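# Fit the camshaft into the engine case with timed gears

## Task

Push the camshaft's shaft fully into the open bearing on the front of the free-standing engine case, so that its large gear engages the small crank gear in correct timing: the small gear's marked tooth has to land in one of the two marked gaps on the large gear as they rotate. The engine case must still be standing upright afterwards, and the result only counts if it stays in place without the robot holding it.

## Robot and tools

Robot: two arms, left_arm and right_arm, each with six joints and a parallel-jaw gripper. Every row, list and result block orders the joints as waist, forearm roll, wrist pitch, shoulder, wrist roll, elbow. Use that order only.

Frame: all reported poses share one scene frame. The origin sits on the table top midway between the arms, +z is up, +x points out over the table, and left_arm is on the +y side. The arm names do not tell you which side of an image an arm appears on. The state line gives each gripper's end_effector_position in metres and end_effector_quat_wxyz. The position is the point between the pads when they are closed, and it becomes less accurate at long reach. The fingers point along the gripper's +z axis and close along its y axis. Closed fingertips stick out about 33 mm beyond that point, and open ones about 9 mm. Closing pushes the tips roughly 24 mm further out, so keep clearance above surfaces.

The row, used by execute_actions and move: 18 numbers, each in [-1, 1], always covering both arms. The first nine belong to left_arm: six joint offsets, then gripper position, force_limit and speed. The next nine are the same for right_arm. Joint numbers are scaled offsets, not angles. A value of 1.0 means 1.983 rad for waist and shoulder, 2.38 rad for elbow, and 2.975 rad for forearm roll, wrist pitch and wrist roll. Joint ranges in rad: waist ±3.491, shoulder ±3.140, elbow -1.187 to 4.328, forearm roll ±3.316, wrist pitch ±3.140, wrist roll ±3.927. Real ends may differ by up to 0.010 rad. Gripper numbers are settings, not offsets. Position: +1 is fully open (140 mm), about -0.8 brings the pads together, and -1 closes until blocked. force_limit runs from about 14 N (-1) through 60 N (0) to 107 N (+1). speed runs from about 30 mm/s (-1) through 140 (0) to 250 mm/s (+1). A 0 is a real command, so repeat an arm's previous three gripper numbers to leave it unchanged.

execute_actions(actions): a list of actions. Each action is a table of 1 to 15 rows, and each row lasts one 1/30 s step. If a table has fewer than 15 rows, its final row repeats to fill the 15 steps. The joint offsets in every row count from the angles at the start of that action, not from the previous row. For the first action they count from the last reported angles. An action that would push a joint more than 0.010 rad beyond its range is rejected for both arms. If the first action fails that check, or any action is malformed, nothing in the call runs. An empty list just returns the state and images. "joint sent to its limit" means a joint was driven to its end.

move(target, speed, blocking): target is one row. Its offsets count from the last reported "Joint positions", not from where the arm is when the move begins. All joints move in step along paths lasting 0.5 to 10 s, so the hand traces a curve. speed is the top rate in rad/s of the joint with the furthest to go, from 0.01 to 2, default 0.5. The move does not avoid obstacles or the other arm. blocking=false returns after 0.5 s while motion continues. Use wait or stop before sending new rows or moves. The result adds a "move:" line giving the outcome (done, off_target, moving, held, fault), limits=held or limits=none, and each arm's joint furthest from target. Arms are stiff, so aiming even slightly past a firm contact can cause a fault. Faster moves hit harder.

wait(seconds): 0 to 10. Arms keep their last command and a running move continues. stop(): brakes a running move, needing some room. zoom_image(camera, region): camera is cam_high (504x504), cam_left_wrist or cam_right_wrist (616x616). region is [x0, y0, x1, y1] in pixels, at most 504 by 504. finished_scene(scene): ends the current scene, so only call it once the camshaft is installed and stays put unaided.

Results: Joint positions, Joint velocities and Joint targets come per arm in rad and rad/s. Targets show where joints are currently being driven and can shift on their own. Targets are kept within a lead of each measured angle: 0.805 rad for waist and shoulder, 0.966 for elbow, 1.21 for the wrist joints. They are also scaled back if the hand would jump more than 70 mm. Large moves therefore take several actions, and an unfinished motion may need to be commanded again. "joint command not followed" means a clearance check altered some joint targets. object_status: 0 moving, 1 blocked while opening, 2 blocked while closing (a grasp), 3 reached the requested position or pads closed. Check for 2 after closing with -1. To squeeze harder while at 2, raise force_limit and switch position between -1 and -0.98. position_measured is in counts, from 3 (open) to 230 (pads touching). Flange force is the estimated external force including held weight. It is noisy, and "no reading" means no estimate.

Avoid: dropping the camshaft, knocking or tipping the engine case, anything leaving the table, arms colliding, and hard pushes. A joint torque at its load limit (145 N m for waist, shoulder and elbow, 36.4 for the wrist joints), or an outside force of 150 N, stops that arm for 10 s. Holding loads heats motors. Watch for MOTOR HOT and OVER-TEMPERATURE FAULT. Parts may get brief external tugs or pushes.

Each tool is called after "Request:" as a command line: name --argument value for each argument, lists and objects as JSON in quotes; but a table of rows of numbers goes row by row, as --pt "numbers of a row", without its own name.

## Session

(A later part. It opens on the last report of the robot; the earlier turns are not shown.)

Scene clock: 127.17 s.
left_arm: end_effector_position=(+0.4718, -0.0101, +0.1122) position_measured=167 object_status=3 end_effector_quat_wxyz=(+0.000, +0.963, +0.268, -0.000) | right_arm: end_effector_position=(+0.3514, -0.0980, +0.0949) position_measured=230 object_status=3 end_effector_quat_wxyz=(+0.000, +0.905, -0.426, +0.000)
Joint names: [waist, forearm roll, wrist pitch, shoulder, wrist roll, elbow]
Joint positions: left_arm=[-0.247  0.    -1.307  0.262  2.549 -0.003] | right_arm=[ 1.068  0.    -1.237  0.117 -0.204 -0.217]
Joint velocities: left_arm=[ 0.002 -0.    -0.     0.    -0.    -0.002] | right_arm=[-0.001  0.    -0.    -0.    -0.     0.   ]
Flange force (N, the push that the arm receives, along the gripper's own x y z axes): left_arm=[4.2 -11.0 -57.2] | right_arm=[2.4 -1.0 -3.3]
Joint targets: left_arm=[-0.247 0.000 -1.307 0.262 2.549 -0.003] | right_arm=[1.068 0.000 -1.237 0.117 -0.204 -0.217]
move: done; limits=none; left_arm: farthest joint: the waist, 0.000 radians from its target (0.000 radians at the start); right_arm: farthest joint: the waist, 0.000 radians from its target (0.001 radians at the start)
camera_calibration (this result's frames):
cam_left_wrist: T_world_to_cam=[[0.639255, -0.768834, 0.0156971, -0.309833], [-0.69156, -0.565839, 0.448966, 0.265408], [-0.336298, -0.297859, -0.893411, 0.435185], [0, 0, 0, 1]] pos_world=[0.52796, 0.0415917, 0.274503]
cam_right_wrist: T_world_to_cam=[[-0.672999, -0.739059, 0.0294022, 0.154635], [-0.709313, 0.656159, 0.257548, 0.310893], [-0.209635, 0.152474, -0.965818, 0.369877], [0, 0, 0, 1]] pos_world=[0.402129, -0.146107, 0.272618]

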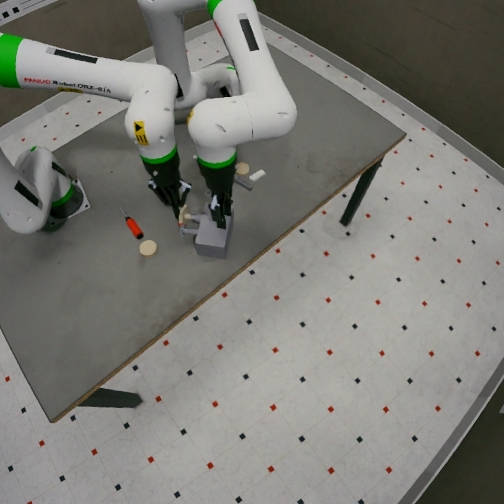

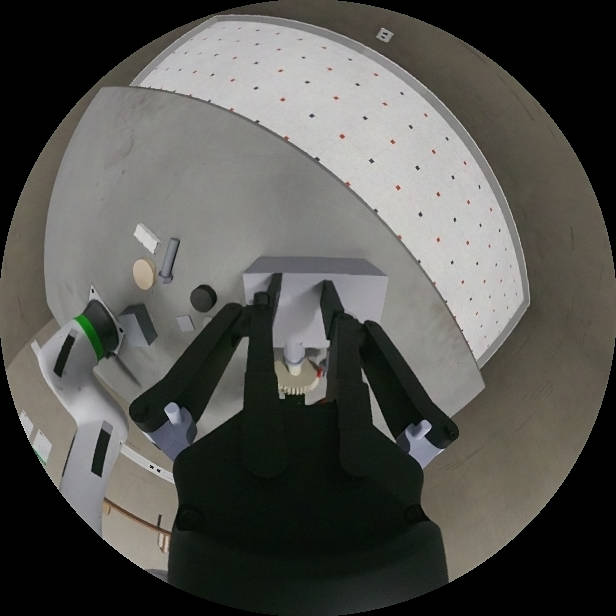

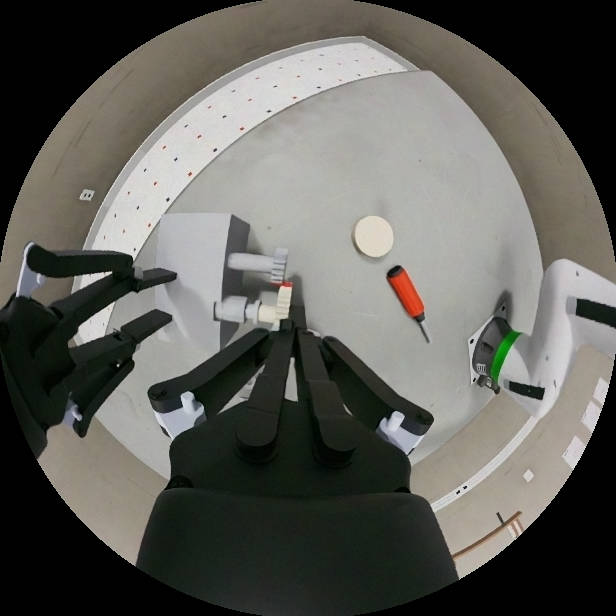

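Request:
move --target '[0,0,0,0,0,0,-0.3,0,0,-0.0006,0,-0.0002,0.003,0.0004,0.0028,-1,-1,-1]' --speed 0.01

Scene clock: 128.17 s.
left_arm: end_effector_position=(+0.4718, -0.0101, +0.1122) position_measured=167 object_status=3 end_effector_quat_wxyz=(+0.000, +0.963, +0.268, -0.000) | right_arm: end_effector_position=(+0.3533, -0.0965, +0.0949) position_measured=230 object_status=3 end_effector_quat_wxyz=(+0.000, +0.905, -0.426, +0.000)
Joint names: [waist, forearm roll, wrist pitch, shoulder, wrist roll, elbow]
Joint positions: left_arm=[-0.247  0.    -1.307  0.262  2.549 -0.003] | right_arm=[ 1.067  0.    -1.238  0.123 -0.203 -0.21 ]
Joint velocities: left_arm=[-0.001 -0.     0.    -0.002  0.001  0.003] | right_arm=[-0.001  0.    -0.001  0.    -0.     0.   ]
Flange force (N, the push that the arm receives, along the gripper's own x y z axes): left_arm=[6.9 -10.7 -57.8] | right_arm=[1.1 0.6 -2.1]
Joint targets: left_arm=[-0.247 0.000 -1.307 0.262 2.549 -0.003] | right_arm=[1.067 0.000 -1.238 0.123 -0.203 -0.210]
move: done; limits=none; left_arm: farthest joint: the waist, 0.000 radians from its target (0.000 radians at the start); right_arm: farthest joint: the waist, 0.000 radians from its target (0.001 radians at the start)
camera_calibration (this result's frames):
cam_left_wrist: T_world_to_cam=[[0.639256, -0.768834, 0.015697, -0.309833], [-0.69156, -0.565839, 0.448966, 0.265408], [-0.336298, -0.297859, -0.893411, 0.435185], [0, 0, 0, 1]] pos_world=[0.52796, 0.0415918, 0.274503]
cam_right_wrist: T_world_to_cam=[[-0.673001, -0.739061, 0.0292869, 0.157083], [-0.709332, 0.656135, 0.257556, 0.311255], [-0.209566, 0.152561, -0.965819, 0.370029], [0, 0, 0, 1]] pos_world=[0.404046, -0.144584, 0.272615]

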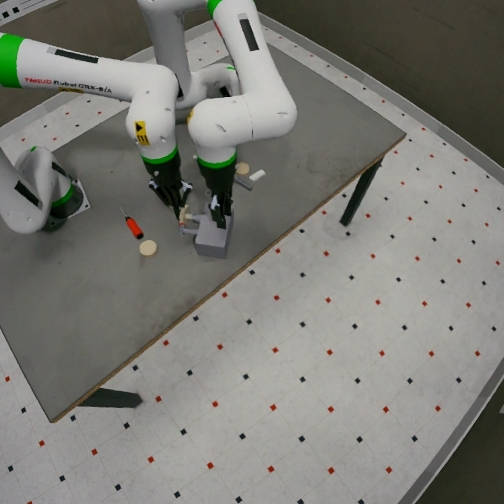

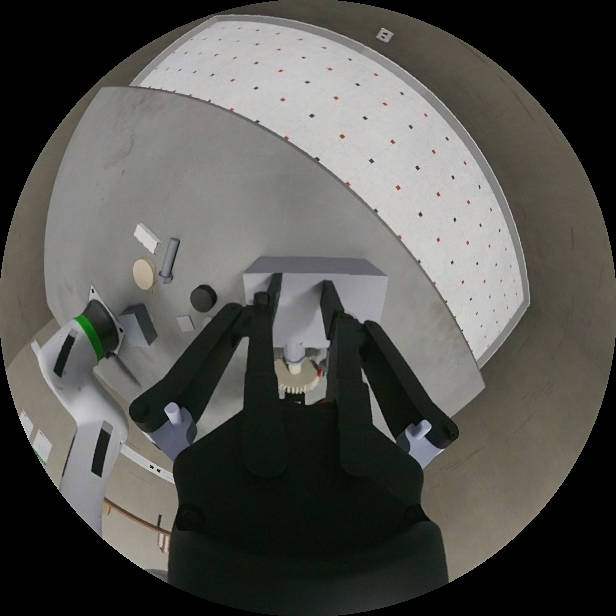

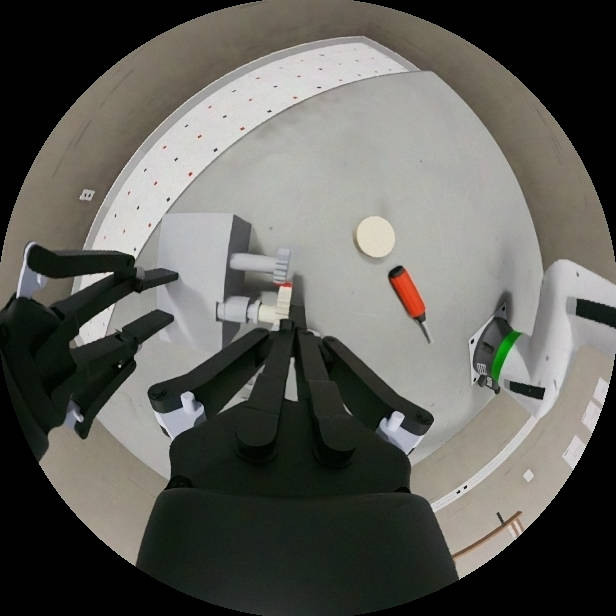

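Going in.

Request:
move --target '[0,0,0,0,0,0,-0.3,0,0,-0.0012,0,-0.0005,0.006,0.0008,0.0056,-1,-1,-1]' --speed 0.01

Request:
move --target '[0,0,0,0,0,0,-0.3,0,0,-0.0004,0,-0.0001,0.0018,0.0002,0.0017,-1,-1,-1]' --speed 0.01

Request:
zoom_image --camera "cam_right_wrist" --region '[200,220,340,360]'

Scene clock: 129.93 s.
left_arm: end_effector_position=(+0.4718, -0.0101, +0.1122) position_measured=167 object_status=3 end_effector_quat_wxyz=(+0.000, +0.963, +0.268, -0.000) | right_arm: end_effector_position=(+0.3571, -0.0935, +0.0948) position_measured=230 object_status=3 end_effector_quat_wxyz=(+0.000, +0.905, -0.426, +0.000)
Joint names: [waist, forearm roll, wrist pitch, shoulder, wrist roll, elbow]
Joint positions: left_arm=[-0.247  0.    -1.307  0.262  2.549 -0.003] | right_arm=[ 1.064  0.    -1.239  0.135 -0.2   -0.197]
Joint velocities: left_arm=[-0.     0.     0.    -0.001  0.001 -0.001] | right_arm=[ 0.     0.002 -0.002 -0.     0.    -0.   ]
Flange force (N, the push that the arm receives, along the gripper's own x y z axes): left_arm=[5.4 -8.0 -59.0] | right_arm=[1.2 1.3 -2.2]
Joint targets: left_arm=[-0.247 0.000 -1.307 0.262 2.549 -0.003] | right_arm=[1.064 0.000 -1.239 0.135 -0.200 -0.197]
move: done; limits=none; left_arm: farthest joint: the waist, 0.000 radians from its target (0.000 radians at the start); right_arm: farthest joint: the waist, 0.000 radians from its target (0.002 radians at the start)
camera_calibration (this result's frames):
cam_left_wrist: T_world_to_cam=[[0.639255, -0.768834, 0.015697, -0.309833], [-0.69156, -0.565839, 0.448966, 0.265408], [-0.336299, -0.297859, -0.893411, 0.435185], [0, 0, 0, 1]] pos_world=[0.52796, 0.0415917, 0.274503]
cam_right_wrist: T_world_to_cam=[[-0.673001, -0.739059, 0.02935, 0.161839], [-0.709321, 0.656148, 0.257552, 0.312008], [-0.209604, 0.152514, -0.965819, 0.370335], [0, 0, 0, 1]] pos_world=[0.407856, -0.141596, 0.272568]

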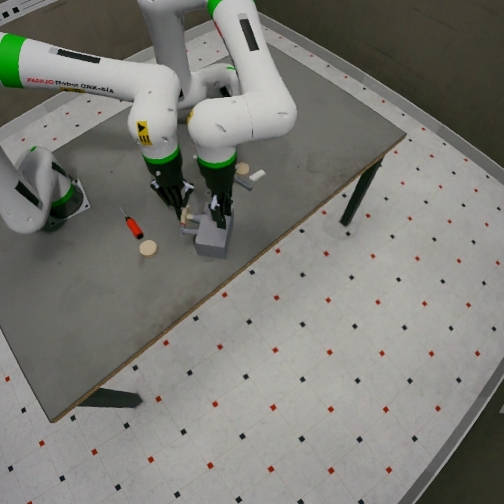

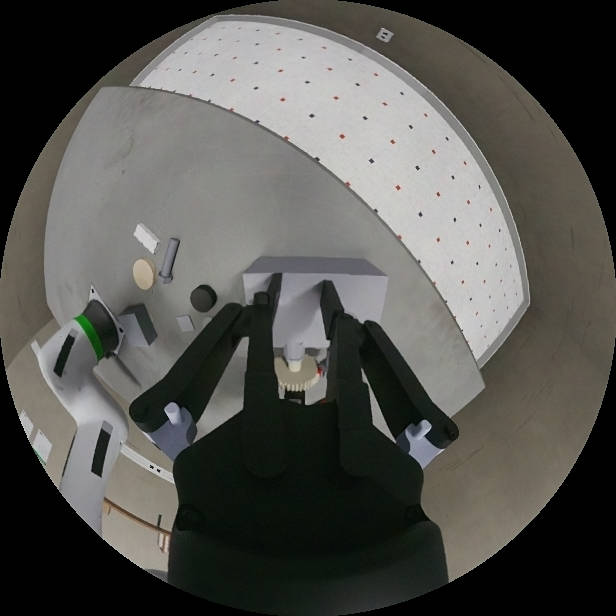

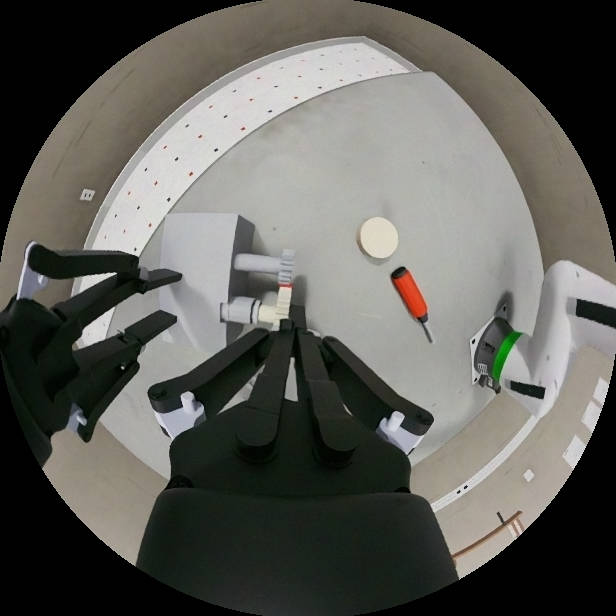

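Scene clock: 130.63 s.
left_arm: end_effector_position=(+0.4718, -0.0101, +0.1122) position_measured=167 object_status=3 end_effector_quat_wxyz=(+0.000, +0.963, +0.268, -0.000) | right_arm: end_effector_position=(+0.3583, -0.0926, +0.0948) position_measured=230 object_status=3 end_effector_quat_wxyz=(+0.000, +0.905, -0.426, +0.000)
Joint names: [waist, forearm roll, wrist pitch, shoulder, wrist roll, elbow]
Joint positions: left_arm=[-0.247  0.    -1.307  0.262  2.549 -0.003] | right_arm=[ 1.064  0.    -1.24   0.139 -0.2   -0.193]
Joint velocities: left_arm=[-0.001 -0.     0.001  0.     0.     0.002] | right_arm=[ 0.     0.     0.001 -0.    -0.001  0.   ]
Flange force (N, the push that the arm receives, along the gripper's own x y z axes): left_arm=[5.4 -10.0 -56.9] | right_arm=[1.5 0.4 -2.3]
Joint targets: left_arm=[-0.247 0.000 -1.307 0.262 2.549 -0.003] | right_arm=[1.064 0.000 -1.240 0.139 -0.200 -0.193]
move: done; limits=none; left_arm: farthest joint: the waist, 0.000 radians from its target (0.000 radians at the start); right_arm: farthest joint: the waist, 0.000 radians from its target (0.001 radians at the start)
camera_calibration (this result's frames):
cam_left_wrist: T_world_to_cam=[[0.639256, -0.768834, 0.015697, -0.309833], [-0.69156, -0.565839, 0.448966, 0.265408], [-0.336298, -0.297859, -0.893411, 0.435185], [0, 0, 0, 1]] pos_world=[0.52796, 0.0415917, 0.274503]
cam_right_wrist: T_world_to_cam=[[-0.673151, -0.73893, 0.0291746, 0.163415], [-0.709219, 0.656254, 0.257563, 0.312241], [-0.209467, 0.152687, -0.965821, 0.37041], [0, 0, 0, 1]] pos_world=[0.409039, -0.140714, 0.272561]

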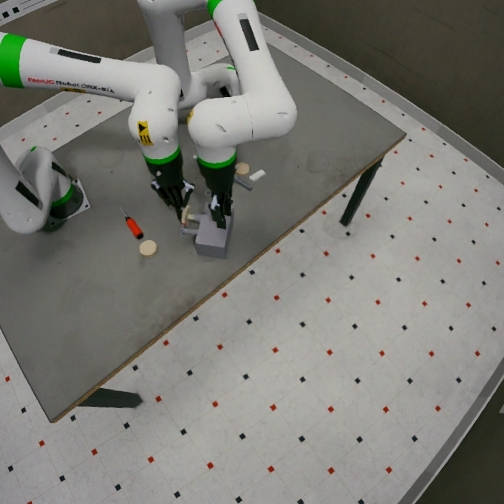

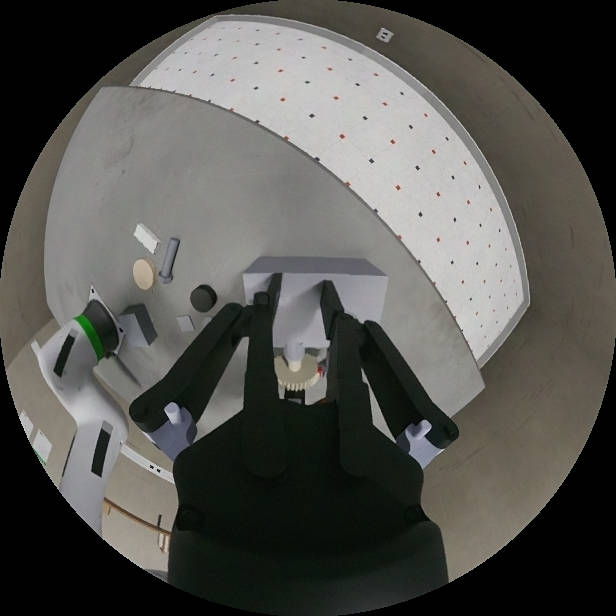

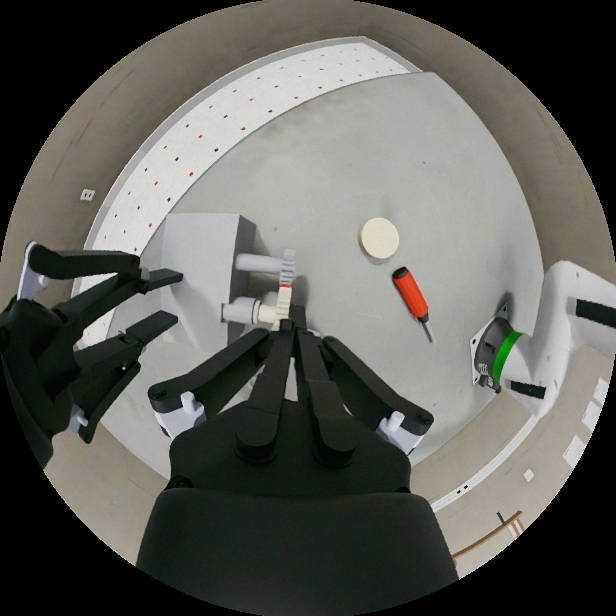

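Region (200, 220, 340, 360) of cam_right_wrist's 616x616 image, scaled by 3.600, with more detail than that image has.

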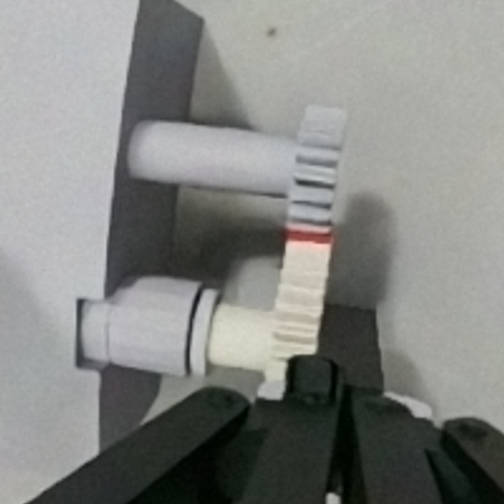

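Request:
move --target '[0,0,0,0,0,0,-0.3,0,0,-0.0004,0,-0.0001,0.0018,0.0002,0.0017,-1,-1,-1]' --speed 0.01

Request:
move --target '[0,0,-0.01,0,0,0.0125,-0.3,0,0,0.042,0,0.0218,-0.154,-0.0286,-0.1517,-1,-1,-1]' --speed 0.3

Request:
zoom_image --camera "cam_right_wrist" --region '[140,235,210,305]'

Scene clock: 131.50 s.
left_arm: end_effector_position=(+0.4718, -0.0101, +0.1122) position_measured=167 object_status=3 end_effector_quat_wxyz=(+0.000, +0.963, +0.268, -0.000) | right_arm: end_effector_position=(+0.3595, -0.0917, +0.0948) position_measured=230 object_status=3 end_effector_quat_wxyz=(-0.000, +0.905, -0.426, +0.000)
Joint names: [waist, forearm roll, wrist pitch, shoulder, wrist roll, elbow]
Joint positions: left_arm=[-0.247  0.    -1.307  0.262  2.549 -0.003] | right_arm=[ 1.063  0.    -1.24   0.142 -0.199 -0.188]
Joint velocities: left_arm=[-0.    -0.     0.001  0.001 -0.     0.   ] | right_arm=[-0.     0.001  0.002  0.     0.    -0.   ]
Flange force (N, the push that the arm receives, along the gripper's own x y z axes): left_arm=[4.7 -6.7 -60.2] | right_arm=[-0.6 0.0 -0.9]
Joint targets: left_arm=[-0.247 0.000 -1.307 0.262 2.549 -0.003] | right_arm=[1.063 0.000 -1.240 0.142 -0.199 -0.188]
move: done; limits=none; left_arm: farthest joint: the waist, 0.000 radians from its target (0.000 radians at the start); right_arm: farthest joint: the waist, 0.000 radians from its target (0.000 radians at the start)
camera_calibration (this result's frames):
cam_left_wrist: T_world_to_cam=[[0.639255, -0.768834, 0.0156971, -0.309833], [-0.69156, -0.565839, 0.448966, 0.265408], [-0.336298, -0.297859, -0.893411, 0.435185], [0, 0, 0, 1]] pos_world=[0.52796, 0.0415917, 0.274503]
cam_right_wrist: T_world_to_cam=[[-0.6733, -0.7388, 0.0289993, 0.164991], [-0.709118, 0.656359, 0.257574, 0.312476], [-0.20933, 0.152861, -0.965823, 0.370481], [0, 0, 0, 1]] pos_world=[0.410223, -0.139833, 0.272549]

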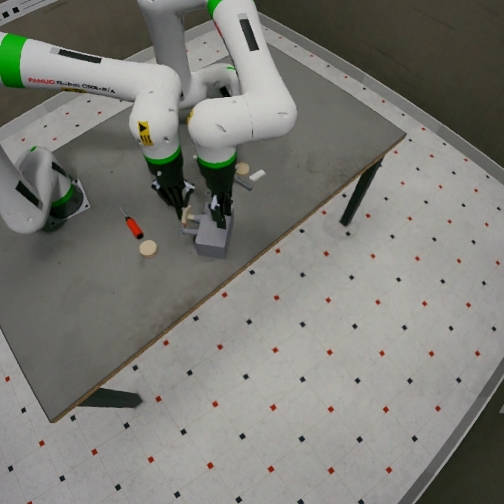

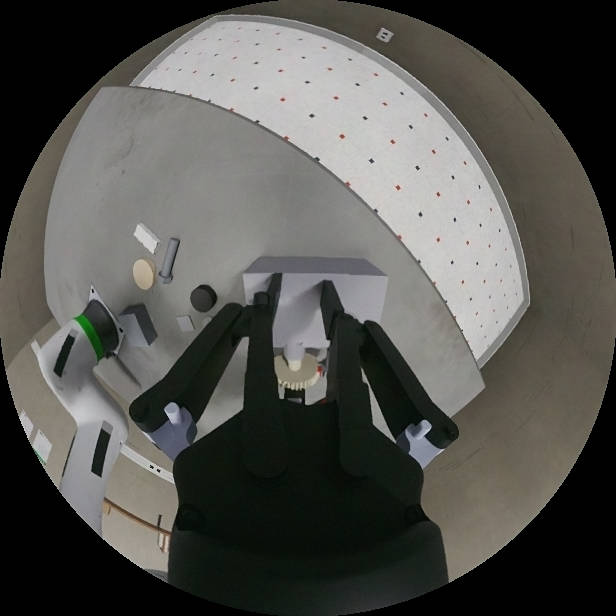

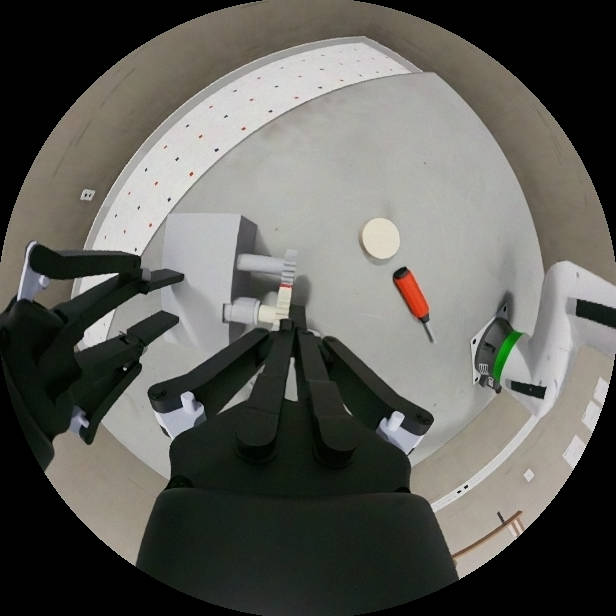

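Scene clock: 133.03 s.
left_arm: end_effector_position=(+0.4746, -0.0115, +0.1246) position_measured=167 object_status=3 end_effector_quat_wxyz=(+0.000, +0.963, +0.268, -0.000) | right_arm: end_effector_position=(+0.2619, -0.1672, +0.0711) position_measured=230 object_status=3 end_effector_quat_wxyz=(-0.005, +0.904, -0.427, +0.001)
Joint names: [waist, forearm roll, wrist pitch, shoulder, wrist roll, elbow]
Joint positions: left_arm=[-0.247  0.    -1.336  0.262  2.549  0.027] | right_arm=[ 1.146  0.    -1.175 -0.163 -0.284 -0.549]
Joint velocities: left_arm=[ 0.002  0.001  0.     0.001 -0.    -0.   ] | right_arm=[ 0.     0.001  0.002 -0.     0.    -0.   ]
Flange force (N, the push that the arm receives, along the gripper's own x y z axes): left_arm=[1.8 -6.1 5.0] | right_arm=[2.3 -4.2 -2.1]
Joint targets: left_arm=[-0.247 0.000 -1.336 0.262 2.549 0.027] | right_arm=[1.146 0.000 -1.175 -0.163 -0.284 -0.550]
move: done; limits=none; left_arm: farthest joint: the waist, 0.000 radians from its target (0.000 radians at the start); right_arm: farthest joint: the waist, 0.000 radians from its target (0.083 radians at the start)
camera_calibration (this result's frames):
cam_left_wrist: T_world_to_cam=[[0.639248, -0.76884, 0.015712, -0.312883], [-0.691568, -0.565826, 0.448972, 0.261063], [-0.336297, -0.29787, -0.893408, 0.446828], [0, 0, 0, 1]] pos_world=[0.53082, 0.0402563, 0.286906]
cam_right_wrist: T_world_to_cam=[[-0.674727, -0.737802, 0.0197895, 0.0453447], [-0.709308, 0.655614, 0.258946, 0.298736], [-0.204025, 0.160681, -0.965689, 0.338618], [0, 0, 0, 1]] pos_world=[0.311578, -0.21681, 0.248746]

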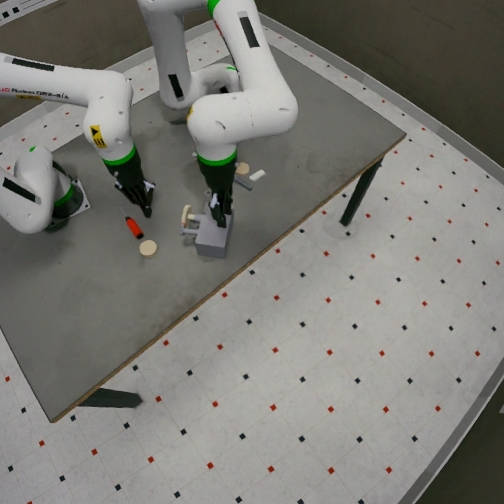

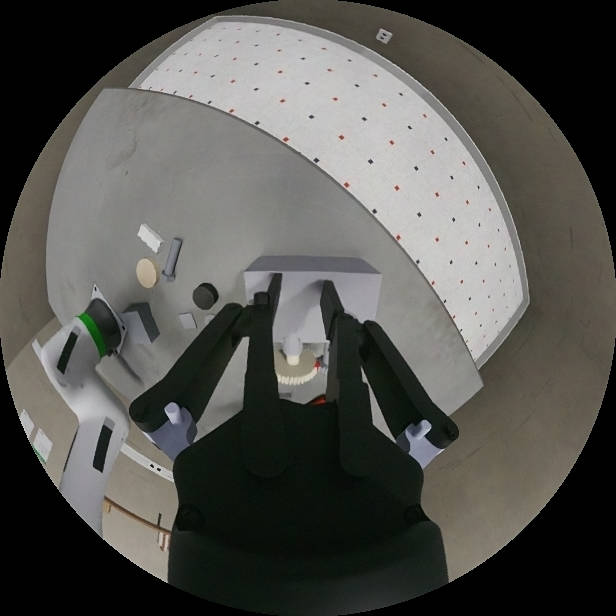

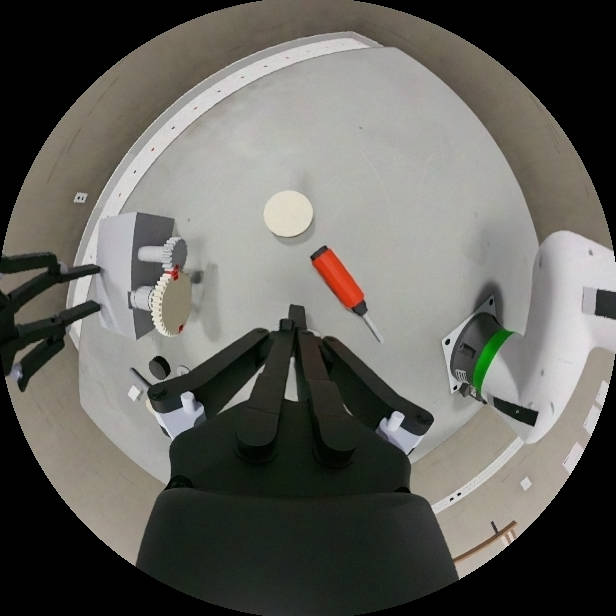

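Region (140, 235, 210, 305) of cam_right_wrist's 616x616 image, scaled by 7.200, with more detail than that image has.

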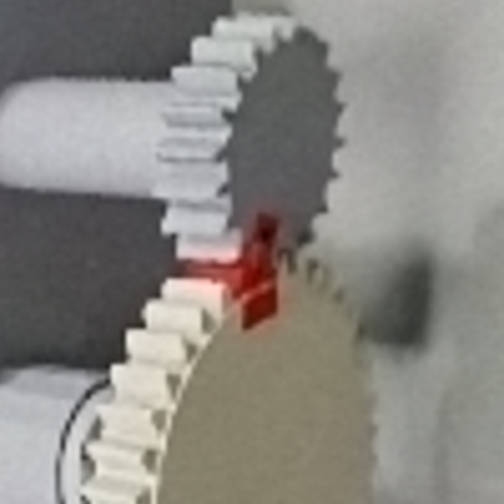

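Aligned and flange looks seated.

Request:
finished_scene --scene 1

The scene is finished: the task was done.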